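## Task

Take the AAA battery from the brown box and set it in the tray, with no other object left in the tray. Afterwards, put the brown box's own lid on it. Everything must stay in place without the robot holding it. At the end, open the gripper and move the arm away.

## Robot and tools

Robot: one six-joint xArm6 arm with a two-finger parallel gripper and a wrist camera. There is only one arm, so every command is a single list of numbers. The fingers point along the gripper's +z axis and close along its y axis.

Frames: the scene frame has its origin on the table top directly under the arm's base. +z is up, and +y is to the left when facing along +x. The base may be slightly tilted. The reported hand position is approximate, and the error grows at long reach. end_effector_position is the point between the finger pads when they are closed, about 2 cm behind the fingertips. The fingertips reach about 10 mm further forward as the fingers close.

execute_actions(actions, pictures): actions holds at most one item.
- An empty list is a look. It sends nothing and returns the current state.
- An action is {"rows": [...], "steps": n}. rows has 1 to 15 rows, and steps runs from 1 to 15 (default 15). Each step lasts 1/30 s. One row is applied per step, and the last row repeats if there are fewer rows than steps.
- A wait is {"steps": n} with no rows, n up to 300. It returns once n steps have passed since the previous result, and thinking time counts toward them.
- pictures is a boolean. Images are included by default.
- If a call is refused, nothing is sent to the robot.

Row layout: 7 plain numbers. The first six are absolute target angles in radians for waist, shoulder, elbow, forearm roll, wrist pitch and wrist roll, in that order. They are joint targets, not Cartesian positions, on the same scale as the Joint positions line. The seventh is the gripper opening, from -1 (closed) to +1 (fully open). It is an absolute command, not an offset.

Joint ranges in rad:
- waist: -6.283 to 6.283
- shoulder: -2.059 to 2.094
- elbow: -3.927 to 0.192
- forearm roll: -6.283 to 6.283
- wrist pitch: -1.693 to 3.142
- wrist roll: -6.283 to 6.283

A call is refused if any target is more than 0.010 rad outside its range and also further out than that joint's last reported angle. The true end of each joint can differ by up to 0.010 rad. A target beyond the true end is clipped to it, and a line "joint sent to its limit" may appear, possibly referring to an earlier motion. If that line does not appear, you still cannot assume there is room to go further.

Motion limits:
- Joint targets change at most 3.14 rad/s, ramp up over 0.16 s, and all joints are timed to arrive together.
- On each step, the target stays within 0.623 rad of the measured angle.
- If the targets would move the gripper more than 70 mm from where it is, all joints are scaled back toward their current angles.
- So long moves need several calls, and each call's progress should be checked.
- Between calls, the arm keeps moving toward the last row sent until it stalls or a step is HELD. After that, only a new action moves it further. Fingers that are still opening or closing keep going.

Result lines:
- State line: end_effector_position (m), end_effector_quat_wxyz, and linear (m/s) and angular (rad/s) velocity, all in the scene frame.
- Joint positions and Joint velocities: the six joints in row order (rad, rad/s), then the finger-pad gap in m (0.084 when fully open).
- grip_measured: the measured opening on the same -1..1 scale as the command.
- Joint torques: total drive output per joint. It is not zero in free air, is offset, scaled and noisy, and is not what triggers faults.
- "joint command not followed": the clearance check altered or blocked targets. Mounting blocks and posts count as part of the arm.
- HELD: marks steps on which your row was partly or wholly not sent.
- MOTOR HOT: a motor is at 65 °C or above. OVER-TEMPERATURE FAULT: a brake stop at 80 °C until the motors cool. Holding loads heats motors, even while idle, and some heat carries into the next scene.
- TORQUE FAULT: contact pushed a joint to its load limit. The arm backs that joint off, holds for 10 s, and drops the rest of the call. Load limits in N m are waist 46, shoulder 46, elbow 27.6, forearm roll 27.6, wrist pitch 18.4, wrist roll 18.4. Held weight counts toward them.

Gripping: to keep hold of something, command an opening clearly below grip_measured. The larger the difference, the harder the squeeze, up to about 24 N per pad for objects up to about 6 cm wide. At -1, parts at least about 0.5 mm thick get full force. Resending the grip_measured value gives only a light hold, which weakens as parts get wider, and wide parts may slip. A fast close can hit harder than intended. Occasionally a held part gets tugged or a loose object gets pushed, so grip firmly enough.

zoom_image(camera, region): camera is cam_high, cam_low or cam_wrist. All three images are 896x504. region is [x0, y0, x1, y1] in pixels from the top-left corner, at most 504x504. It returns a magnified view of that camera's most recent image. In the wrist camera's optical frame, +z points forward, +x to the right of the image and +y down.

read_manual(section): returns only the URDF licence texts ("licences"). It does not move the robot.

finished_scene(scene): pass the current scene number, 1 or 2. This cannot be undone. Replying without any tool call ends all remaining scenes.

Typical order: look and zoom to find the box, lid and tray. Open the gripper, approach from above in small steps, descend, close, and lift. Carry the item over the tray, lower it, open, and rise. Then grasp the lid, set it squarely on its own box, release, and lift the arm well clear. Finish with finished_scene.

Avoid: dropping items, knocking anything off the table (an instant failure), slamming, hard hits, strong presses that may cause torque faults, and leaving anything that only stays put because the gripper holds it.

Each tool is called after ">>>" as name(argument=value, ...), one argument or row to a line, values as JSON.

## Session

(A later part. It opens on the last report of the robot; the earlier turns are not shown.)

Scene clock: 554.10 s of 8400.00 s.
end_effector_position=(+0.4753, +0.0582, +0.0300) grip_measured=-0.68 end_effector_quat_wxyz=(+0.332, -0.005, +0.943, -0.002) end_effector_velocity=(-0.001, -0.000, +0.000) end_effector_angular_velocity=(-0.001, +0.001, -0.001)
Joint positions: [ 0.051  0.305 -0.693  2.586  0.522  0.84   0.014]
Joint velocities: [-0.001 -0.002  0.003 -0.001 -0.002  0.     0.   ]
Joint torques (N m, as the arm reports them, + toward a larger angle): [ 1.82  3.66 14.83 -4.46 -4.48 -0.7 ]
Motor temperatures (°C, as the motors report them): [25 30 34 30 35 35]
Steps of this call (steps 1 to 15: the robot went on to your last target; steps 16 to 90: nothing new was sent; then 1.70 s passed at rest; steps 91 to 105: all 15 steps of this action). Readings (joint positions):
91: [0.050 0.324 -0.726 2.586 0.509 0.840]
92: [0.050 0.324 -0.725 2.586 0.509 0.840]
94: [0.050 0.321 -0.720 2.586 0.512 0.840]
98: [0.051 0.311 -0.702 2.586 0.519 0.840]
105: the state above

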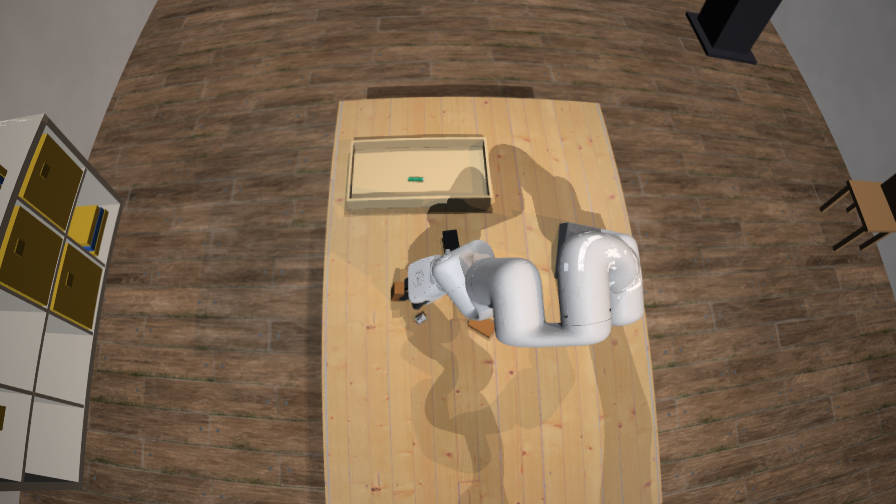

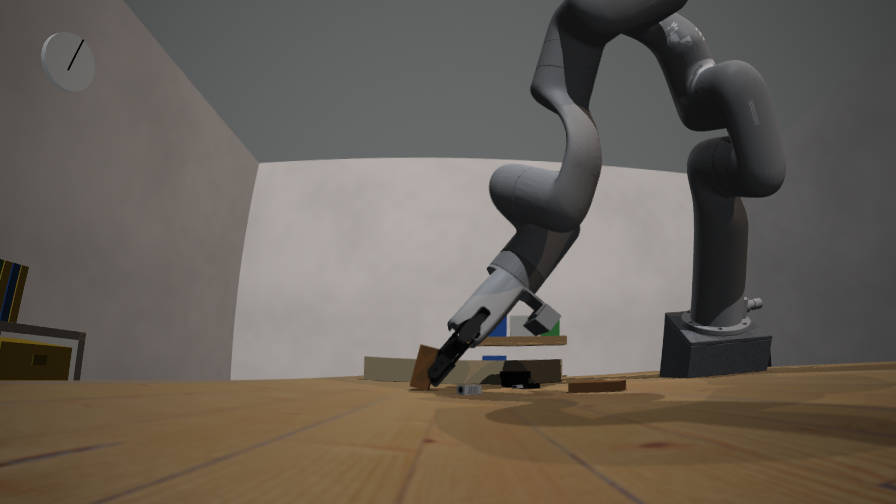

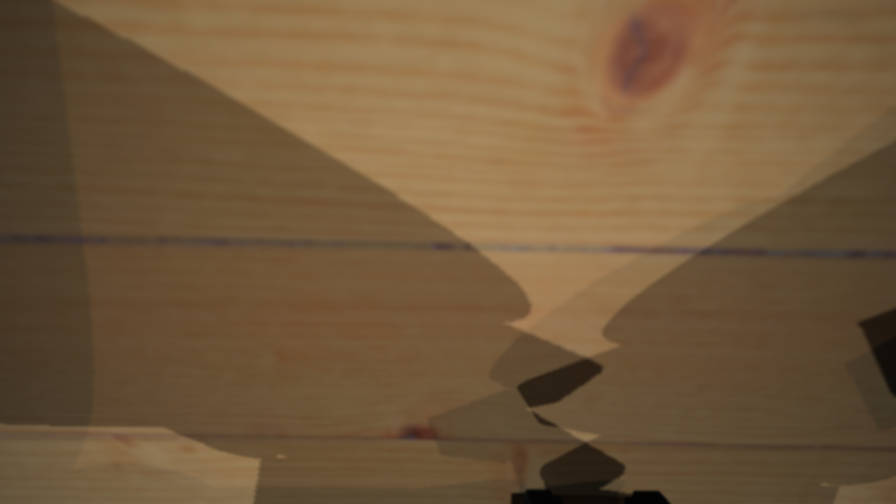

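>>> execute_actions(
  actions=[
    {"rows":[[0.05,0.29,-0.7,2.586,0.52,0.84,-0.673],[0.05,0.29,-0.7,2.586,0.52,0.84,-0.673],[0.05,0.29,-0.7,2.586,0.52,0.84,-0.673],[0.05,0.29,-0.7,2.586,0.52,0.84,-0.673],[0.05,0.335,-0.74,2.78,0.67,0.67,-0.673]]},
  ],
  pictures=false,
)

>>> execute_actions(
  actions=[
    {"rows":[[0.05,0.35,-0.74,2.78,0.67,0.67,-0.673],[0.05,0.36,-0.74,2.78,0.67,0.67,-0.673],[0.05,0.37,-0.74,2.78,0.67,0.67,-0.673],[0.05,0.378,-0.74,2.78,0.67,0.67,-0.673]]},
  ],
)

>>> zoom_image(
  camera="cam_low",
  region=[360,320,480,400],
)

Scene clock: 562.57 s of 8400.00 s.
end_effector_position=(+0.5233, +0.0742, +0.0465) grip_measured=-0.68 end_effector_quat_wxyz=(+0.420, -0.015, +0.907, +0.009) end_effector_velocity=(+0.018, +0.003, +0.013) end_effector_angular_velocity=(-0.001, -0.079, +0.007)
Joint positions: [ 0.051  0.336 -0.738  2.775  0.666  0.674  0.014]
Joint velocities: [-0.007  0.    -0.011  0.061  0.054 -0.057 -0.   ]
Joint torques (N m, as the arm reports them, + toward a larger angle): [ -5.75 -14.04 -10.97  -1.94   0.02  -0.72]
Motor temperatures (°C, as the motors report them): [25 30 35 30 36 35]
Steps of this call (steps 1 to 15: the robot went on to your last target; steps 16 to 90: nothing new was sent; then 4.97 s passed at rest; steps 91 to 105: all 15 steps of this action). Readings (joint positions):
91: [0.050 0.304 -0.692 2.586 0.521 0.840]
92: [0.050 0.302 -0.693 2.586 0.519 0.840]
94: [0.052 0.299 -0.691 2.585 0.515 0.840]
98: [0.053 0.311 -0.704 2.649 0.566 0.783]
105: the state above

Scene clock: 563.07 s of 8400.00 s.
end_effector_position=(+0.5143, +0.0649, +0.0301) grip_measured=-0.68 end_effector_quat_wxyz=(+0.407, -0.008, +0.913, +0.004) end_effector_velocity=(-0.000, -0.000, -0.000) end_effector_angular_velocity=(+0.001, +0.001, +0.000)
Joint positions: [ 0.05   0.377 -0.741  2.78   0.67   0.67   0.014]
Joint velocities: [ 0.     0.001  0.    -0.001  0.001  0.001  0.   ]
Joint torques (N m, as the arm reports them, + toward a larger angle): [ -4.82 -12.29  -8.87  -1.99  -0.17  -0.75]
Motor temperatures (°C, as the motors report them): [25 30 35 30 36 35]
Steps of this call (steps 1 to 15: all 15 steps of this action). Readings (joint positions):
1: [0.051 0.336 -0.738 2.777 0.667 0.673]
2: [0.051 0.339 -0.739 2.778 0.668 0.672]
4: [0.050 0.352 -0.740 2.779 0.669 0.671]
8: [0.050 0.375 -0.738 2.780 0.670 0.670]
15: the state above

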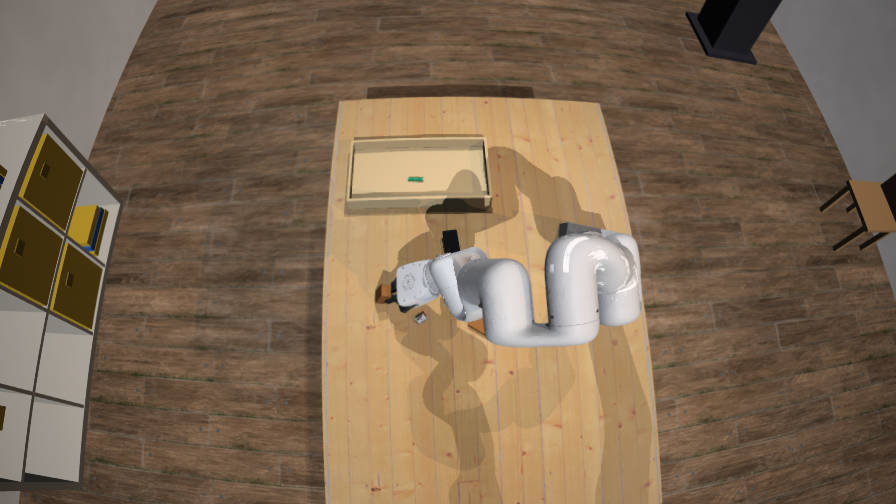

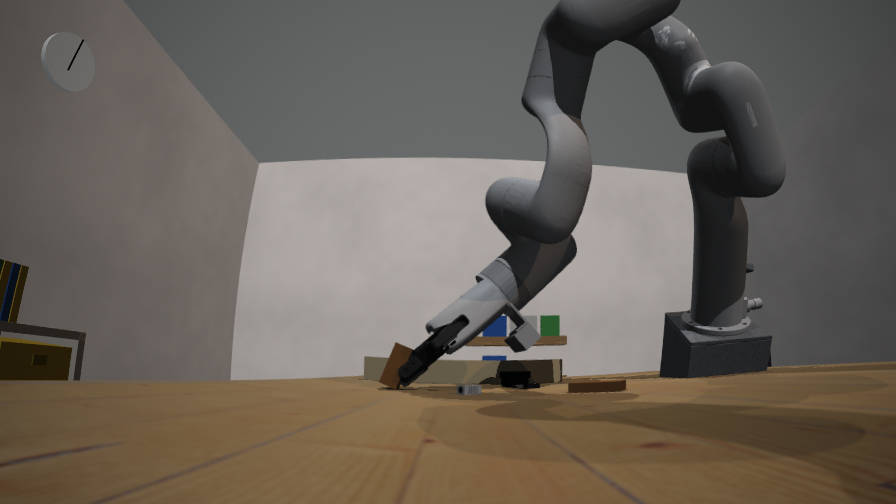

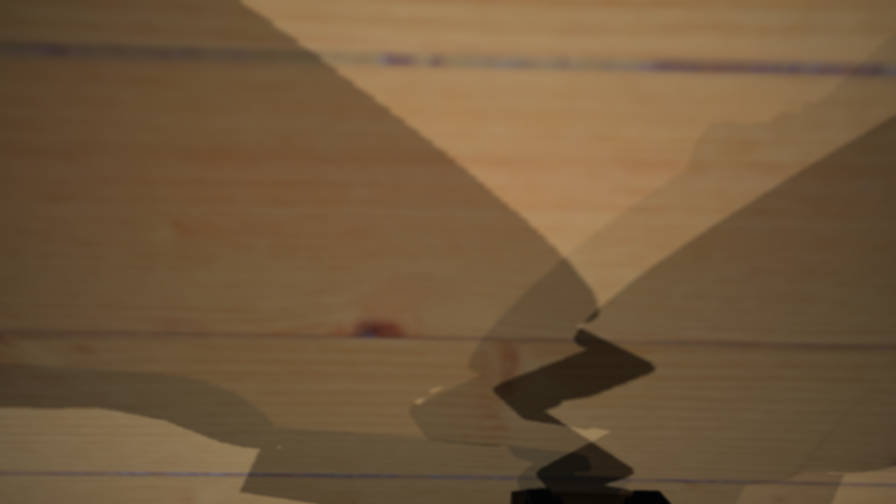

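Region (360, 320, 480, 400) of cam_low's 896x504 image, scaled by 4.200, with more detail than that image has.

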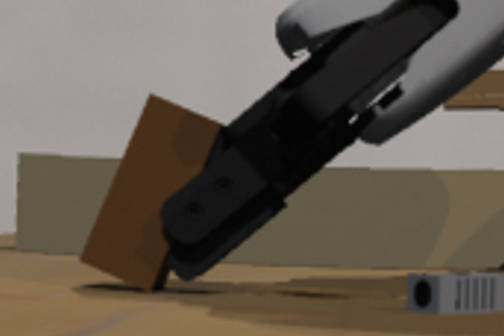

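>>> execute_actions(
  actions=[
    {"rows":[[0.05,0.381,-0.74,2.78,0.67,0.67,-0.673],[0.05,0.382,-0.737,2.78,0.67,0.67,-0.673],[0.05,0.38,-0.731,2.78,0.673,0.67,-0.673],[0.05,0.377,-0.725,2.78,0.676,0.67,-0.673],[0.05,0.375,-0.719,2.78,0.679,0.67,-0.673],[0.05,0.372,-0.713,2.78,0.682,0.67,-0.673],[0.05,0.37,-0.707,2.78,0.685,0.67,-0.673],[0.05,0.367,-0.701,2.78,0.688,0.67,-0.673],[0.05,0.365,-0.695,2.78,0.691,0.67,-0.673],[0.05,0.362,-0.689,2.78,0.694,0.67,-0.673]]},
  ],
)

>>> zoom_image(
  camera="cam_low",
  region=[360,320,480,400],
)

Scene clock: 568.43 s of 8400.00 s.
end_effector_position=(+0.5002, +0.0643, +0.0282) grip_measured=-0.68 end_effector_quat_wxyz=(+0.405, -0.005, +0.914, +0.007) end_effector_velocity=(-0.007, +0.001, +0.000) end_effector_angular_velocity=(+0.002, +0.005, +0.001)
Joint positions: [ 0.049  0.359 -0.695  2.781  0.695  0.67   0.014]
Joint velocities: [ 0.002 -0.014  0.022 -0.001  0.004  0.001 -0.   ]
Joint torques (N m, as the arm reports them, + toward a larger angle): [ 0.92  1.36 10.38 -4.53 -4.8  -0.5 ]
Motor temperatures (°C, as the motors report them): [25 30 35 30 35 35]
Steps of this call (steps 1 to 15: the robot went on to your last target; steps 16 to 90: nothing new was sent; then 1.87 s passed at rest; steps 91 to 105: all 15 steps of this action). Readings (joint positions):
91: [0.050 0.378 -0.740 2.780 0.670 0.670]
92: [0.050 0.378 -0.740 2.780 0.670 0.670]
94: [0.050 0.379 -0.739 2.780 0.672 0.670]
98: [0.049 0.372 -0.722 2.781 0.682 0.670]
105: the state above

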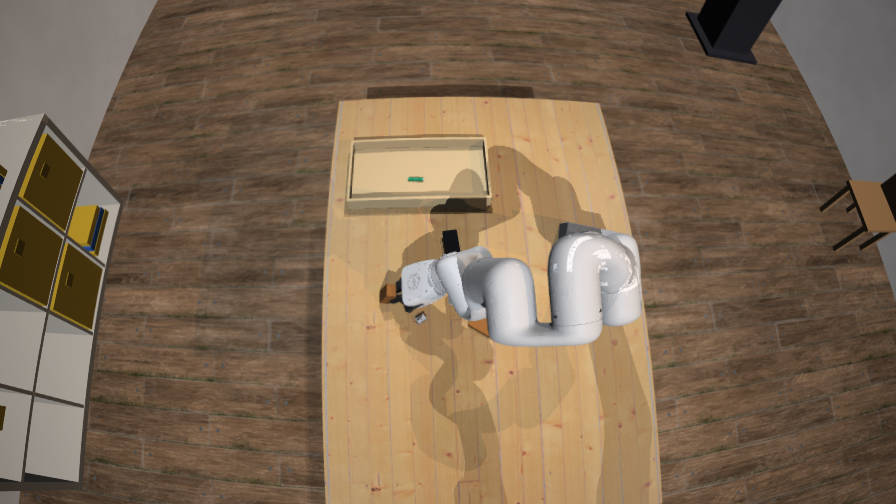

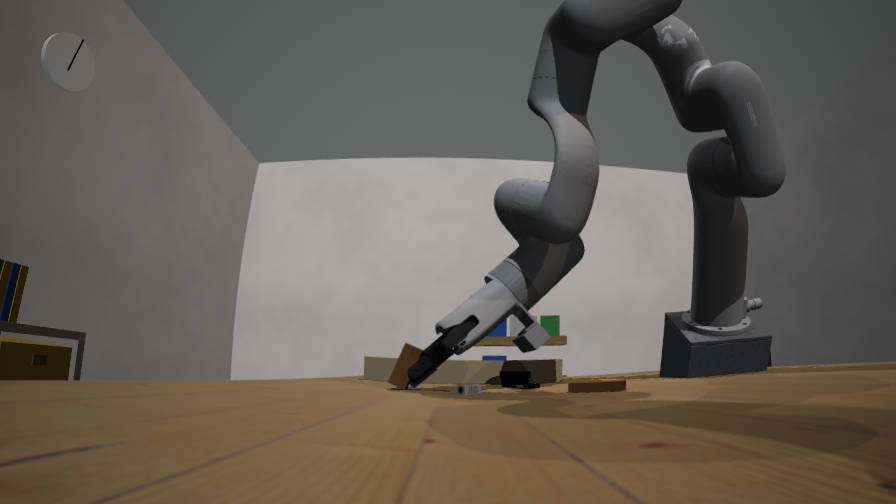

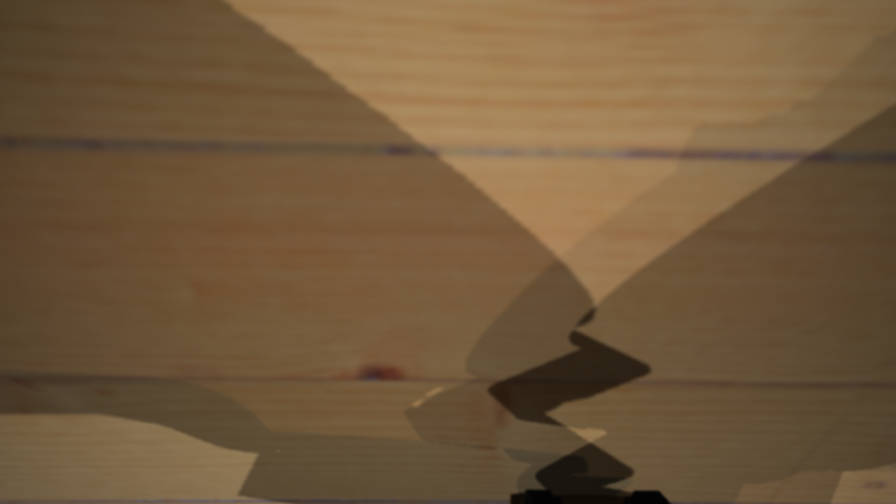

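Region (360, 320, 480, 400) of cam_low's 896x504 image, scaled by 4.200, with more detail than that image has.

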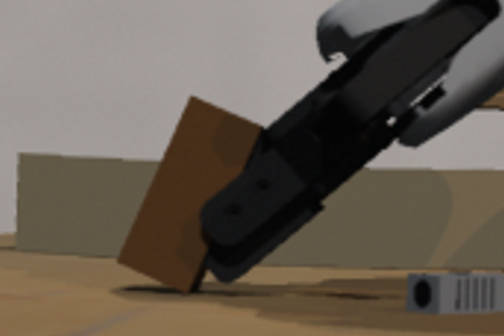

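>>> execute_actions(
  actions=[
    {"rows":[[0.05,0.34,-0.69,2.78,0.69,0.67,-0.673],[0.05,0.34,-0.69,2.78,0.69,0.67,-0.673],[0.05,0.34,-0.69,2.78,0.69,0.67,-0.673],[0.05,0.34,-0.69,2.78,0.69,0.67,-0.673],[0.05,0.36,-0.63,2.96,0.925,0.52,-0.673]]},
  ],
  pictures=false,
)

>>> execute_actions(
  actions=[
    {"rows":[[0.05,0.38,-0.63,2.96,0.925,0.52,-0.673],[0.05,0.39,-0.63,2.96,0.925,0.52,-0.673],[0.05,0.4,-0.63,2.96,0.925,0.52,-0.673],[0.05,0.41,-0.63,2.96,0.925,0.52,-0.673]]},
  ],
)

>>> zoom_image(
  camera="cam_low",
  region=[360,320,480,400],
)

Scene clock: 576.37 s of 8400.00 s.
end_effector_position=(+0.5136, +0.0671, +0.0457) grip_measured=-0.68 end_effector_quat_wxyz=(+0.490, -0.010, +0.872, +0.004) end_effector_velocity=(+0.034, +0.007, +0.035) end_effector_angular_velocity=(-0.008, -0.156, +0.019)
Joint positions: [ 0.052  0.362 -0.629  2.954  0.917  0.524  0.014]
Joint velocities: [-0.011 -0.021 -0.011  0.069  0.109 -0.061  0.   ]
Joint torques (N m, as the arm reports them, + toward a larger angle): [ -5.18 -13.55  -8.67  -1.47   0.45  -0.78]
Motor temperatures (°C, as the motors report them): [25 30 35 30 35 35]
Steps of this call (steps 1 to 15: the robot went on to your last target; steps 16 to 90: nothing new was sent; then 4.43 s passed at rest; steps 91 to 105: all 15 steps of this action). Readings (joint positions):
91: [0.050 0.358 -0.693 2.780 0.694 0.670]
92: [0.051 0.355 -0.692 2.780 0.692 0.670]
94: [0.053 0.348 -0.687 2.778 0.688 0.670]
98: [0.055 0.352 -0.665 2.828 0.752 0.628]
105: the state above

Scene clock: 576.87 s of 8400.00 s.
end_effector_position=(+0.5023, +0.0559, +0.0275) grip_measured=-0.68 end_effector_quat_wxyz=(+0.476, -0.002, +0.880, -0.004) end_effector_velocity=(-0.000, -0.001, -0.000) end_effector_angular_velocity=(-0.001, -0.000, -0.001)
Joint positions: [ 0.05   0.41  -0.63   2.96   0.925  0.52   0.014]
Joint velocities: [-0.001  0.001  0.     0.001  0.001 -0.001 -0.   ]
Joint torques (N m, as the arm reports them, + toward a larger angle): [ -5.43 -13.01  -8.14  -1.41   0.55  -0.74]
Motor temperatures (°C, as the motors report them): [25 30 35 30 35 35]
Steps of this call (steps 1 to 15: all 15 steps of this action). Readings (joint positions):
1: [0.051 0.362 -0.630 2.956 0.920 0.523]
2: [0.051 0.365 -0.631 2.957 0.922 0.522]
4: [0.051 0.381 -0.631 2.959 0.924 0.521]
8: [0.050 0.408 -0.628 2.960 0.924 0.520]
15: the state above

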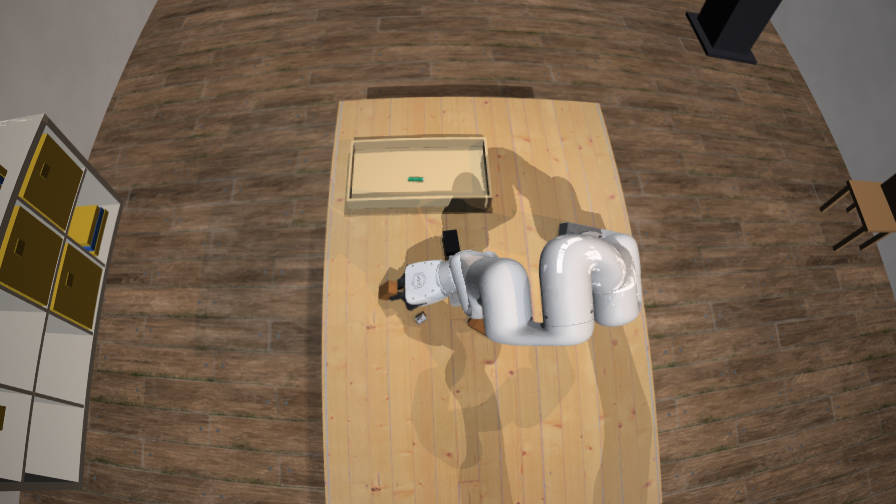

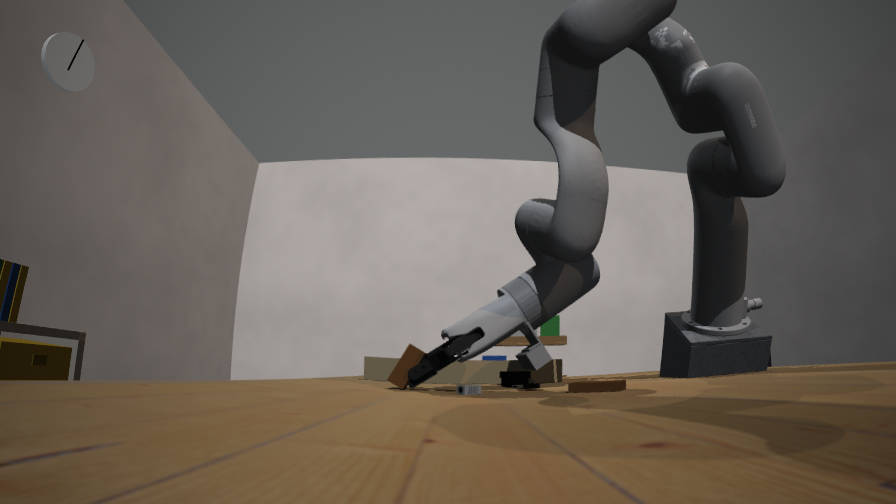

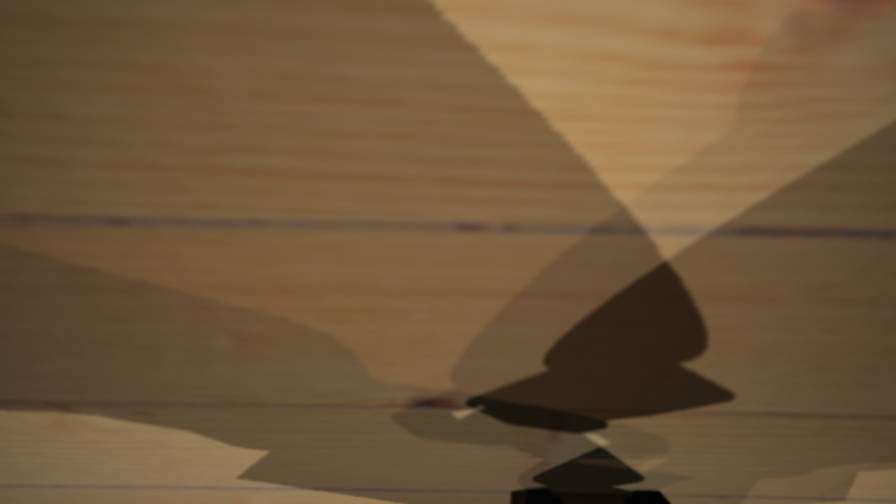

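Region (360, 320, 480, 400) of cam_low's 896x504 image, scaled by 4.200, with more detail than that image has.

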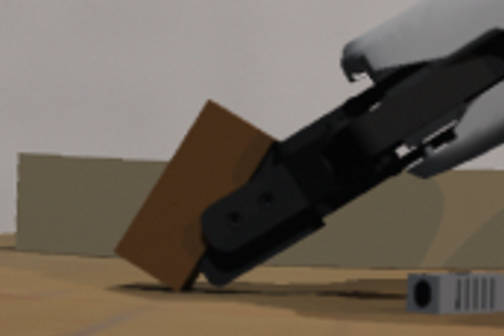

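>>> execute_actions(
  actions=[
    {"rows":[[0.05,0.33,-0.63,2.96,0.925,0.52,-0.673],[0.05,0.33,-0.63,2.96,0.925,0.52,-0.673],[0.05,0.33,-0.63,2.96,0.925,0.52,-0.673],[0.05,0.33,-0.63,2.96,0.925,0.52,-0.673],[0.05,0.33,-0.63,2.96,0.925,0.52,-0.673],[0.167,0.08,-0.253,2.865,1.198,0.45,-0.673]]},
  ],
  pictures=false,
)

>>> execute_actions(
  actions=[
    {"steps":20},
  ],
  pictures=false,
)

>>> execute_actions(
  actions=[
    {"rows":[[0.167,0.144,-0.253,2.865,1.198,0.45,-0.673]]},
  ],
)

>>> zoom_image(
  camera="cam_low",
  region=[410,310,560,410],
)

>>> zoom_image(
  camera="cam_high",
  region=[390,280,490,350],
)

Scene clock: 596.27 s of 8400.00 s.
end_effector_position=(+0.4371, +0.1456, +0.0739) grip_measured=-0.68 end_effector_quat_wxyz=(+0.514, -0.115, +0.847, +0.073) end_effector_velocity=(-0.278, +0.178, +0.038) end_effector_angular_velocity=(+0.083, -0.064, +0.657)
Joint positions: [ 0.15   0.119 -0.31   2.88   1.154  0.461  0.014]
Joint velocities: [ 0.283 -0.612  0.912 -0.226  0.621 -0.161  0.   ]
Joint torques (N m, as the arm reports them, + toward a larger angle): [ -6.03  -5.69 -14.7    0.01   0.76  -0.63]
Motor temperatures (°C, as the motors report them): [25 30 34 30 34 35]
Steps of this call (steps 1 to 15: the robot went on to your last target; steps 16 to 90: nothing new was sent; then 15.90 s passed at rest; steps 91 to 105: all 15 steps of this action). Readings (joint positions):
91: [0.050 0.410 -0.630 2.960 0.925 0.520]
92: [0.050 0.405 -0.629 2.960 0.924 0.520]
94: [0.050 0.369 -0.626 2.960 0.923 0.520]
98: [0.058 0.314 -0.607 2.953 0.948 0.514]
105: the state above

Scene clock: 596.93 s of 8400.00 s.
end_effector_position=(+0.4206, +0.1575, +0.0777) grip_measured=-0.68 end_effector_quat_wxyz=(+0.517, -0.132, +0.841, +0.087) end_effector_velocity=(-0.000, +0.001, +0.000) end_effector_angular_velocity=(+0.001, -0.000, +0.002)
Joint positions: [ 0.167  0.08  -0.253  2.865  1.198  0.45   0.014]
Joint velocities: [ 0.001 -0.002  0.    -0.001 -0.     0.     0.   ]
Joint torques (N m, as the arm reports them, + toward a larger angle): [-3.   -9.49 -6.85 -1.    0.9  -0.79]
Motor temperatures (°C, as the motors report them): [25 30 34 30 34 35]
Steps of this call (steps 1 to 20: the robot went on to your last target). Readings (joint positions):
1: [0.157 0.103 -0.285 2.874 1.170 0.457]
2: [0.162 0.093 -0.271 2.870 1.181 0.454]
4: [0.165 0.085 -0.260 2.867 1.191 0.452]
8: [0.166 0.082 -0.256 2.866 1.197 0.450]
20: the state above

Scene clock: 597.43 s of 8400.00 s.
end_effector_position=(+0.4067, +0.1442, +0.0552) grip_measured=-0.68 end_effector_quat_wxyz=(+0.493, -0.123, +0.857, +0.079) end_effector_velocity=(-0.002, -0.001, -0.002) end_effector_angular_velocity=(-0.002, +0.005, -0.003)
Joint positions: [ 0.167  0.144 -0.253  2.865  1.198  0.45   0.014]
Joint velocities: [ 0.     0.003  0.002  0.001 -0.001 -0.    -0.   ]
Joint torques (N m, as the arm reports them, + toward a larger angle): [-3.23 -9.35 -5.6  -1.17  0.91 -0.68]
Motor temperatures (°C, as the motors report them): [25 30 34 30 34 35]
Steps of this call (steps 1 to 15: all 15 steps of this action). Readings (joint positions):
1: [0.167 0.081 -0.253 2.865 1.198 0.450]
2: [0.167 0.086 -0.254 2.865 1.198 0.450]
4: [0.167 0.117 -0.255 2.865 1.198 0.450]
8: [0.167 0.142 -0.251 2.865 1.197 0.450]
15: the state above

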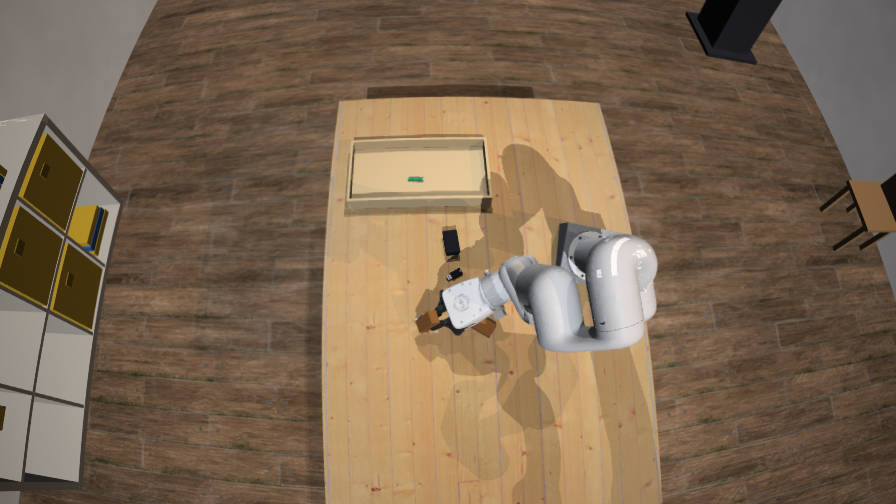

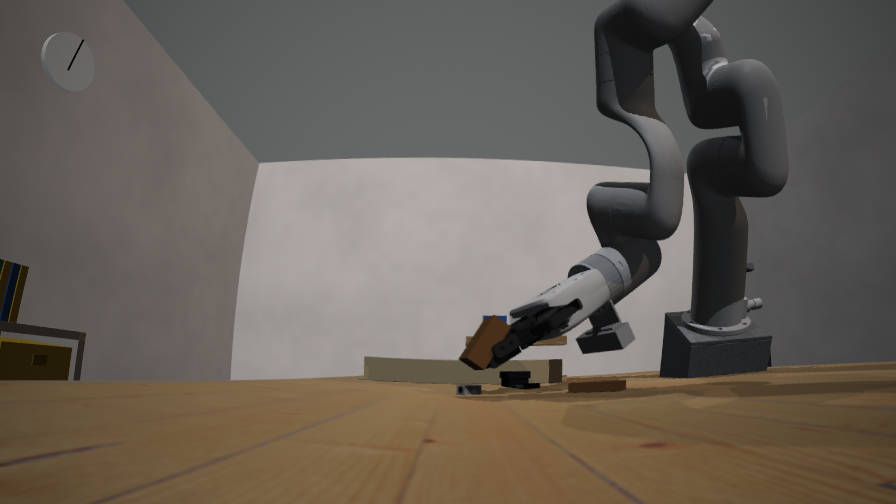

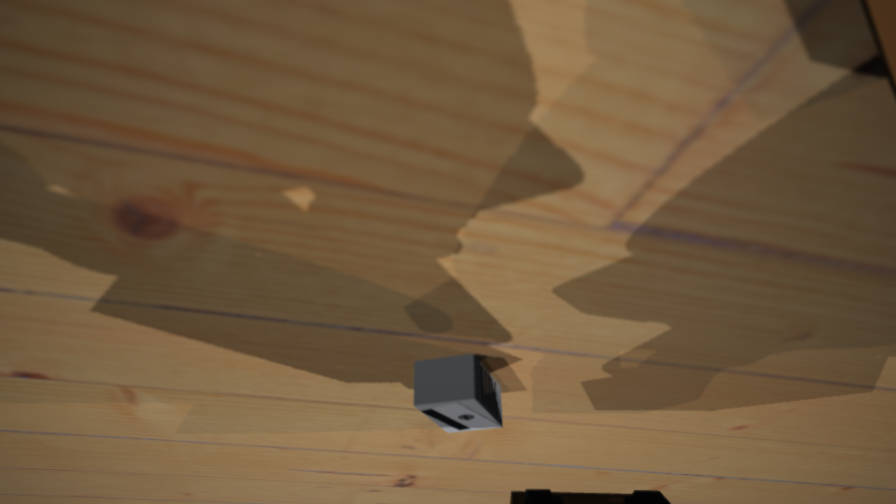

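Region (410, 310, 560, 410) of cam_low's 896x504 image, scaled by 3.360, with more detail than that image has.

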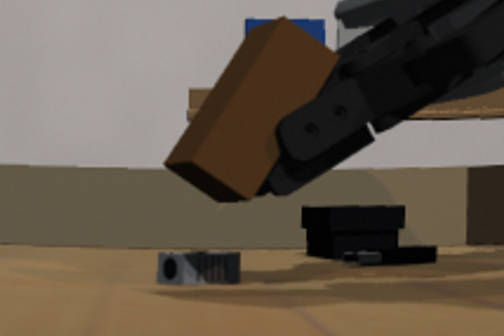

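Region (390, 280, 490, 350) of cam_high's 896x504 image, scaled by 5.040, with more detail than that image has; it fills the top 353 rows of this view, and the rest is white.

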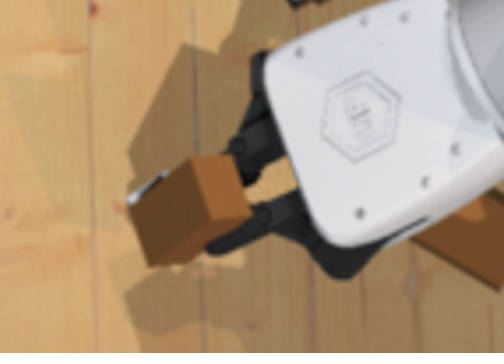

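>>> execute_actions(
  actions=[
    {"rows":[[0.092,0.144,-0.265,2.865,1.19,0.42,-0.673]]},
  ],
)

>>> zoom_image(
  camera="cam_low",
  region=[410,310,560,410],
)

Scene clock: 602.07 s of 8400.00 s.
end_effector_position=(+0.4208, +0.1172, +0.0686) grip_measured=-0.68 end_effector_quat_wxyz=(+0.511, -0.111, +0.851, +0.049) end_effector_velocity=(+0.001, -0.001, +0.001) end_effector_angular_velocity=(-0.002, -0.003, -0.002)
Joint positions: [ 0.092  0.144 -0.265  2.865  1.19   0.42   0.014]
Joint velocities: [-0.002 -0.001 -0.     0.001  0.    -0.002  0.   ]
Joint torques (N m, as the arm reports them, + toward a larger angle): [-3.45 -9.58 -6.39 -1.08  0.87 -0.73]
Motor temperatures (°C, as the motors report them): [25 30 34 30 34 35]
Steps of this call (steps 1 to 15: the robot went on to your last target; steps 16 to 90: nothing new was sent; then 1.13 s passed at rest; steps 91 to 105: all 15 steps of this action). Readings (joint positions):
91: [0.167 0.144 -0.253 2.865 1.198 0.450]
92: [0.161 0.144 -0.254 2.865 1.197 0.447]
94: [0.125 0.144 -0.259 2.865 1.193 0.433]
98: [0.095 0.144 -0.265 2.865 1.191 0.422]
105: the state above

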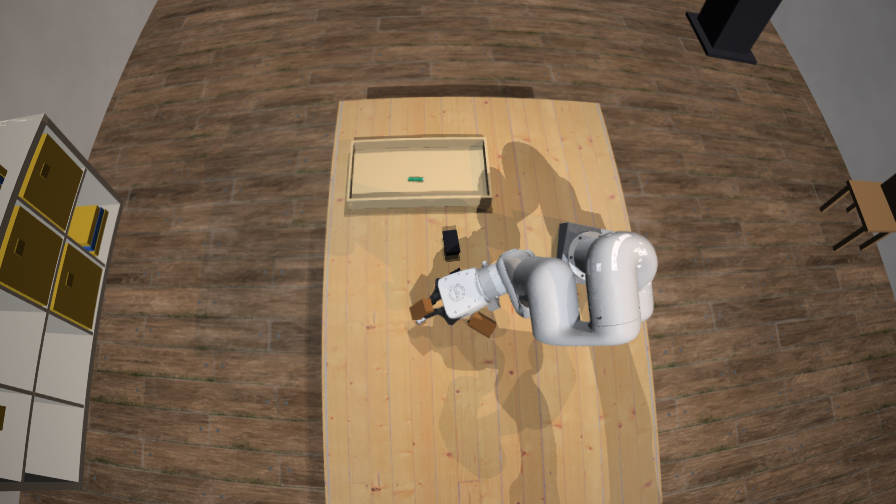

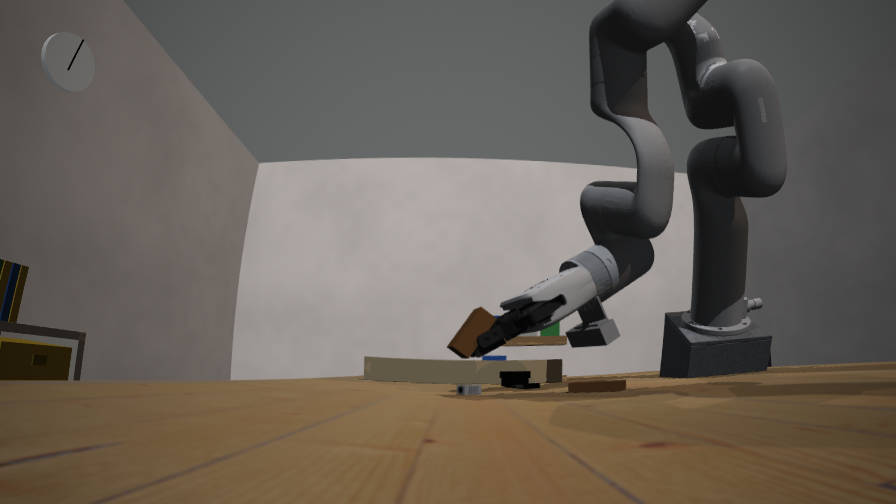

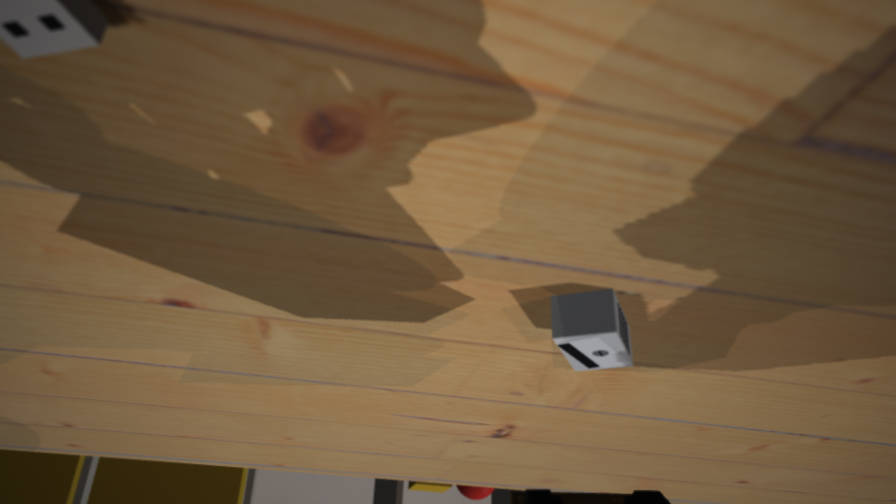

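Region (410, 310, 560, 410) of cam_low's 896x504 image, scaled by 3.360, with more detail than that image has.

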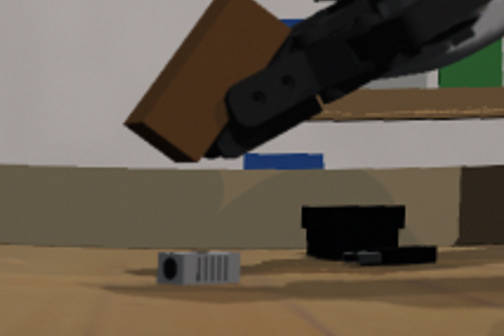

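>>> execute_actions(
  actions=[
    {"rows":[[0.122,0.19,-0.27,2.865,1.21,0.47,-0.673]]},
  ],
)

>>> zoom_image(
  camera="cam_low",
  region=[410,310,560,410],
)

Scene clock: 606.00 s of 8400.00 s.
end_effector_position=(+0.4118, +0.1230, +0.0520) grip_measured=-0.68 end_effector_quat_wxyz=(+0.495, -0.095, +0.861, +0.070) end_effector_velocity=(-0.001, -0.000, -0.001) end_effector_angular_velocity=(+0.002, +0.003, -0.002)
Joint positions: [ 0.122  0.19  -0.27   2.865  1.21   0.47   0.014]
Joint velocities: [0.001 0.002 0.001 0.    0.    0.002 0.   ]
Joint torques (N m, as the arm reports them, + toward a larger angle): [-3.53 -9.46 -5.25 -1.02  0.81 -0.75]
Motor temperatures (°C, as the motors report them): [25 30 34 30 34 35]
Steps of this call (steps 1 to 15: the robot went on to your last target; steps 16 to 90: nothing new was sent; then 0.43 s passed at rest; steps 91 to 105: all 15 steps of this action). Readings (joint positions):
91: [0.092 0.144 -0.265 2.865 1.190 0.421]
92: [0.096 0.149 -0.266 2.865 1.193 0.428]
94: [0.111 0.173 -0.269 2.865 1.203 0.452]
98: [0.121 0.189 -0.269 2.865 1.209 0.467]
105: the state above

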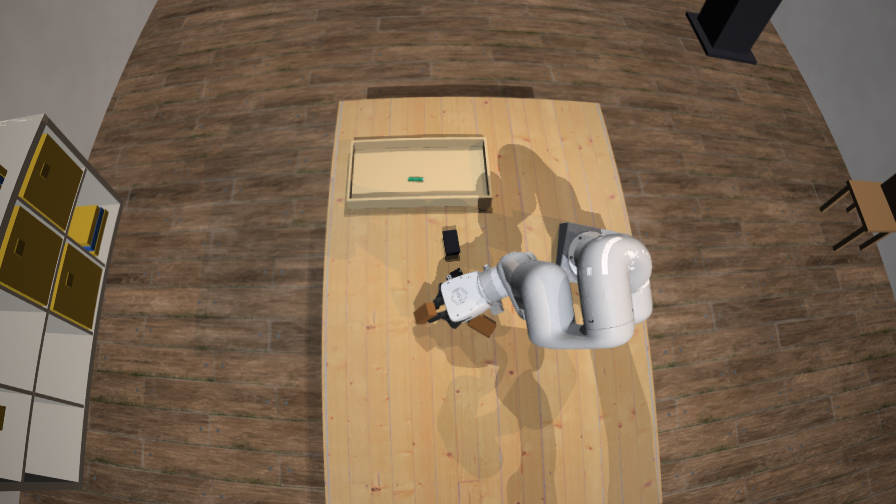

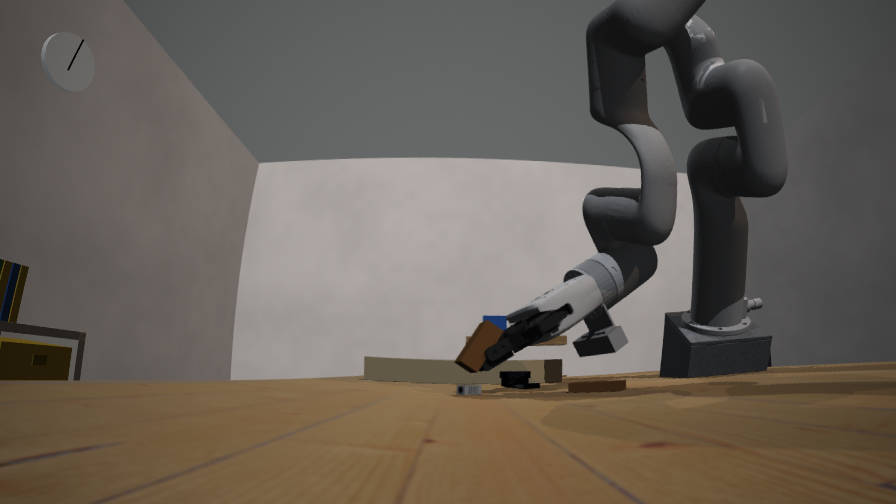

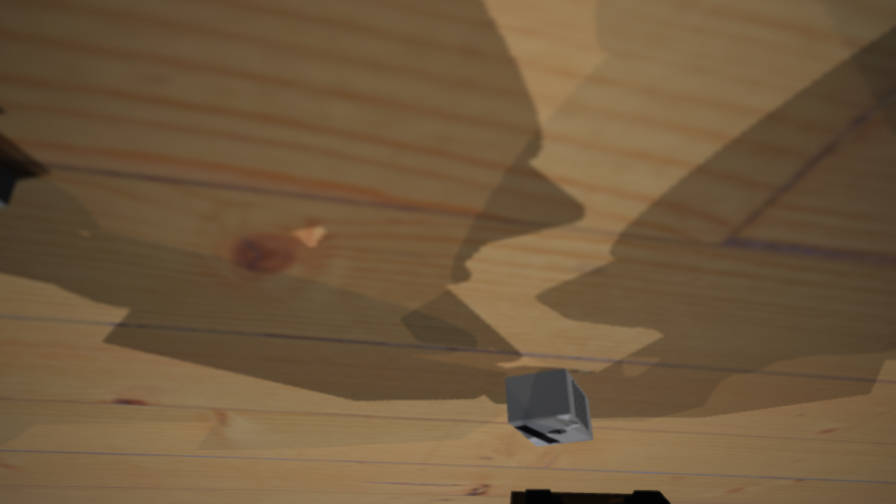

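Region (410, 310, 560, 410) of cam_low's 896x504 image, scaled by 3.360, with more detail than that image has.

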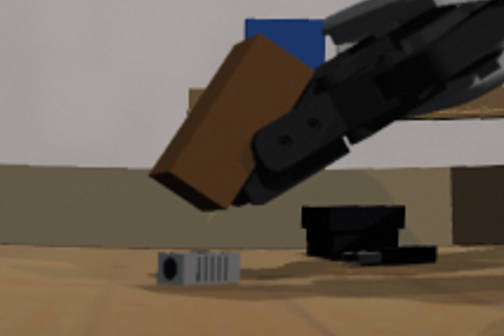

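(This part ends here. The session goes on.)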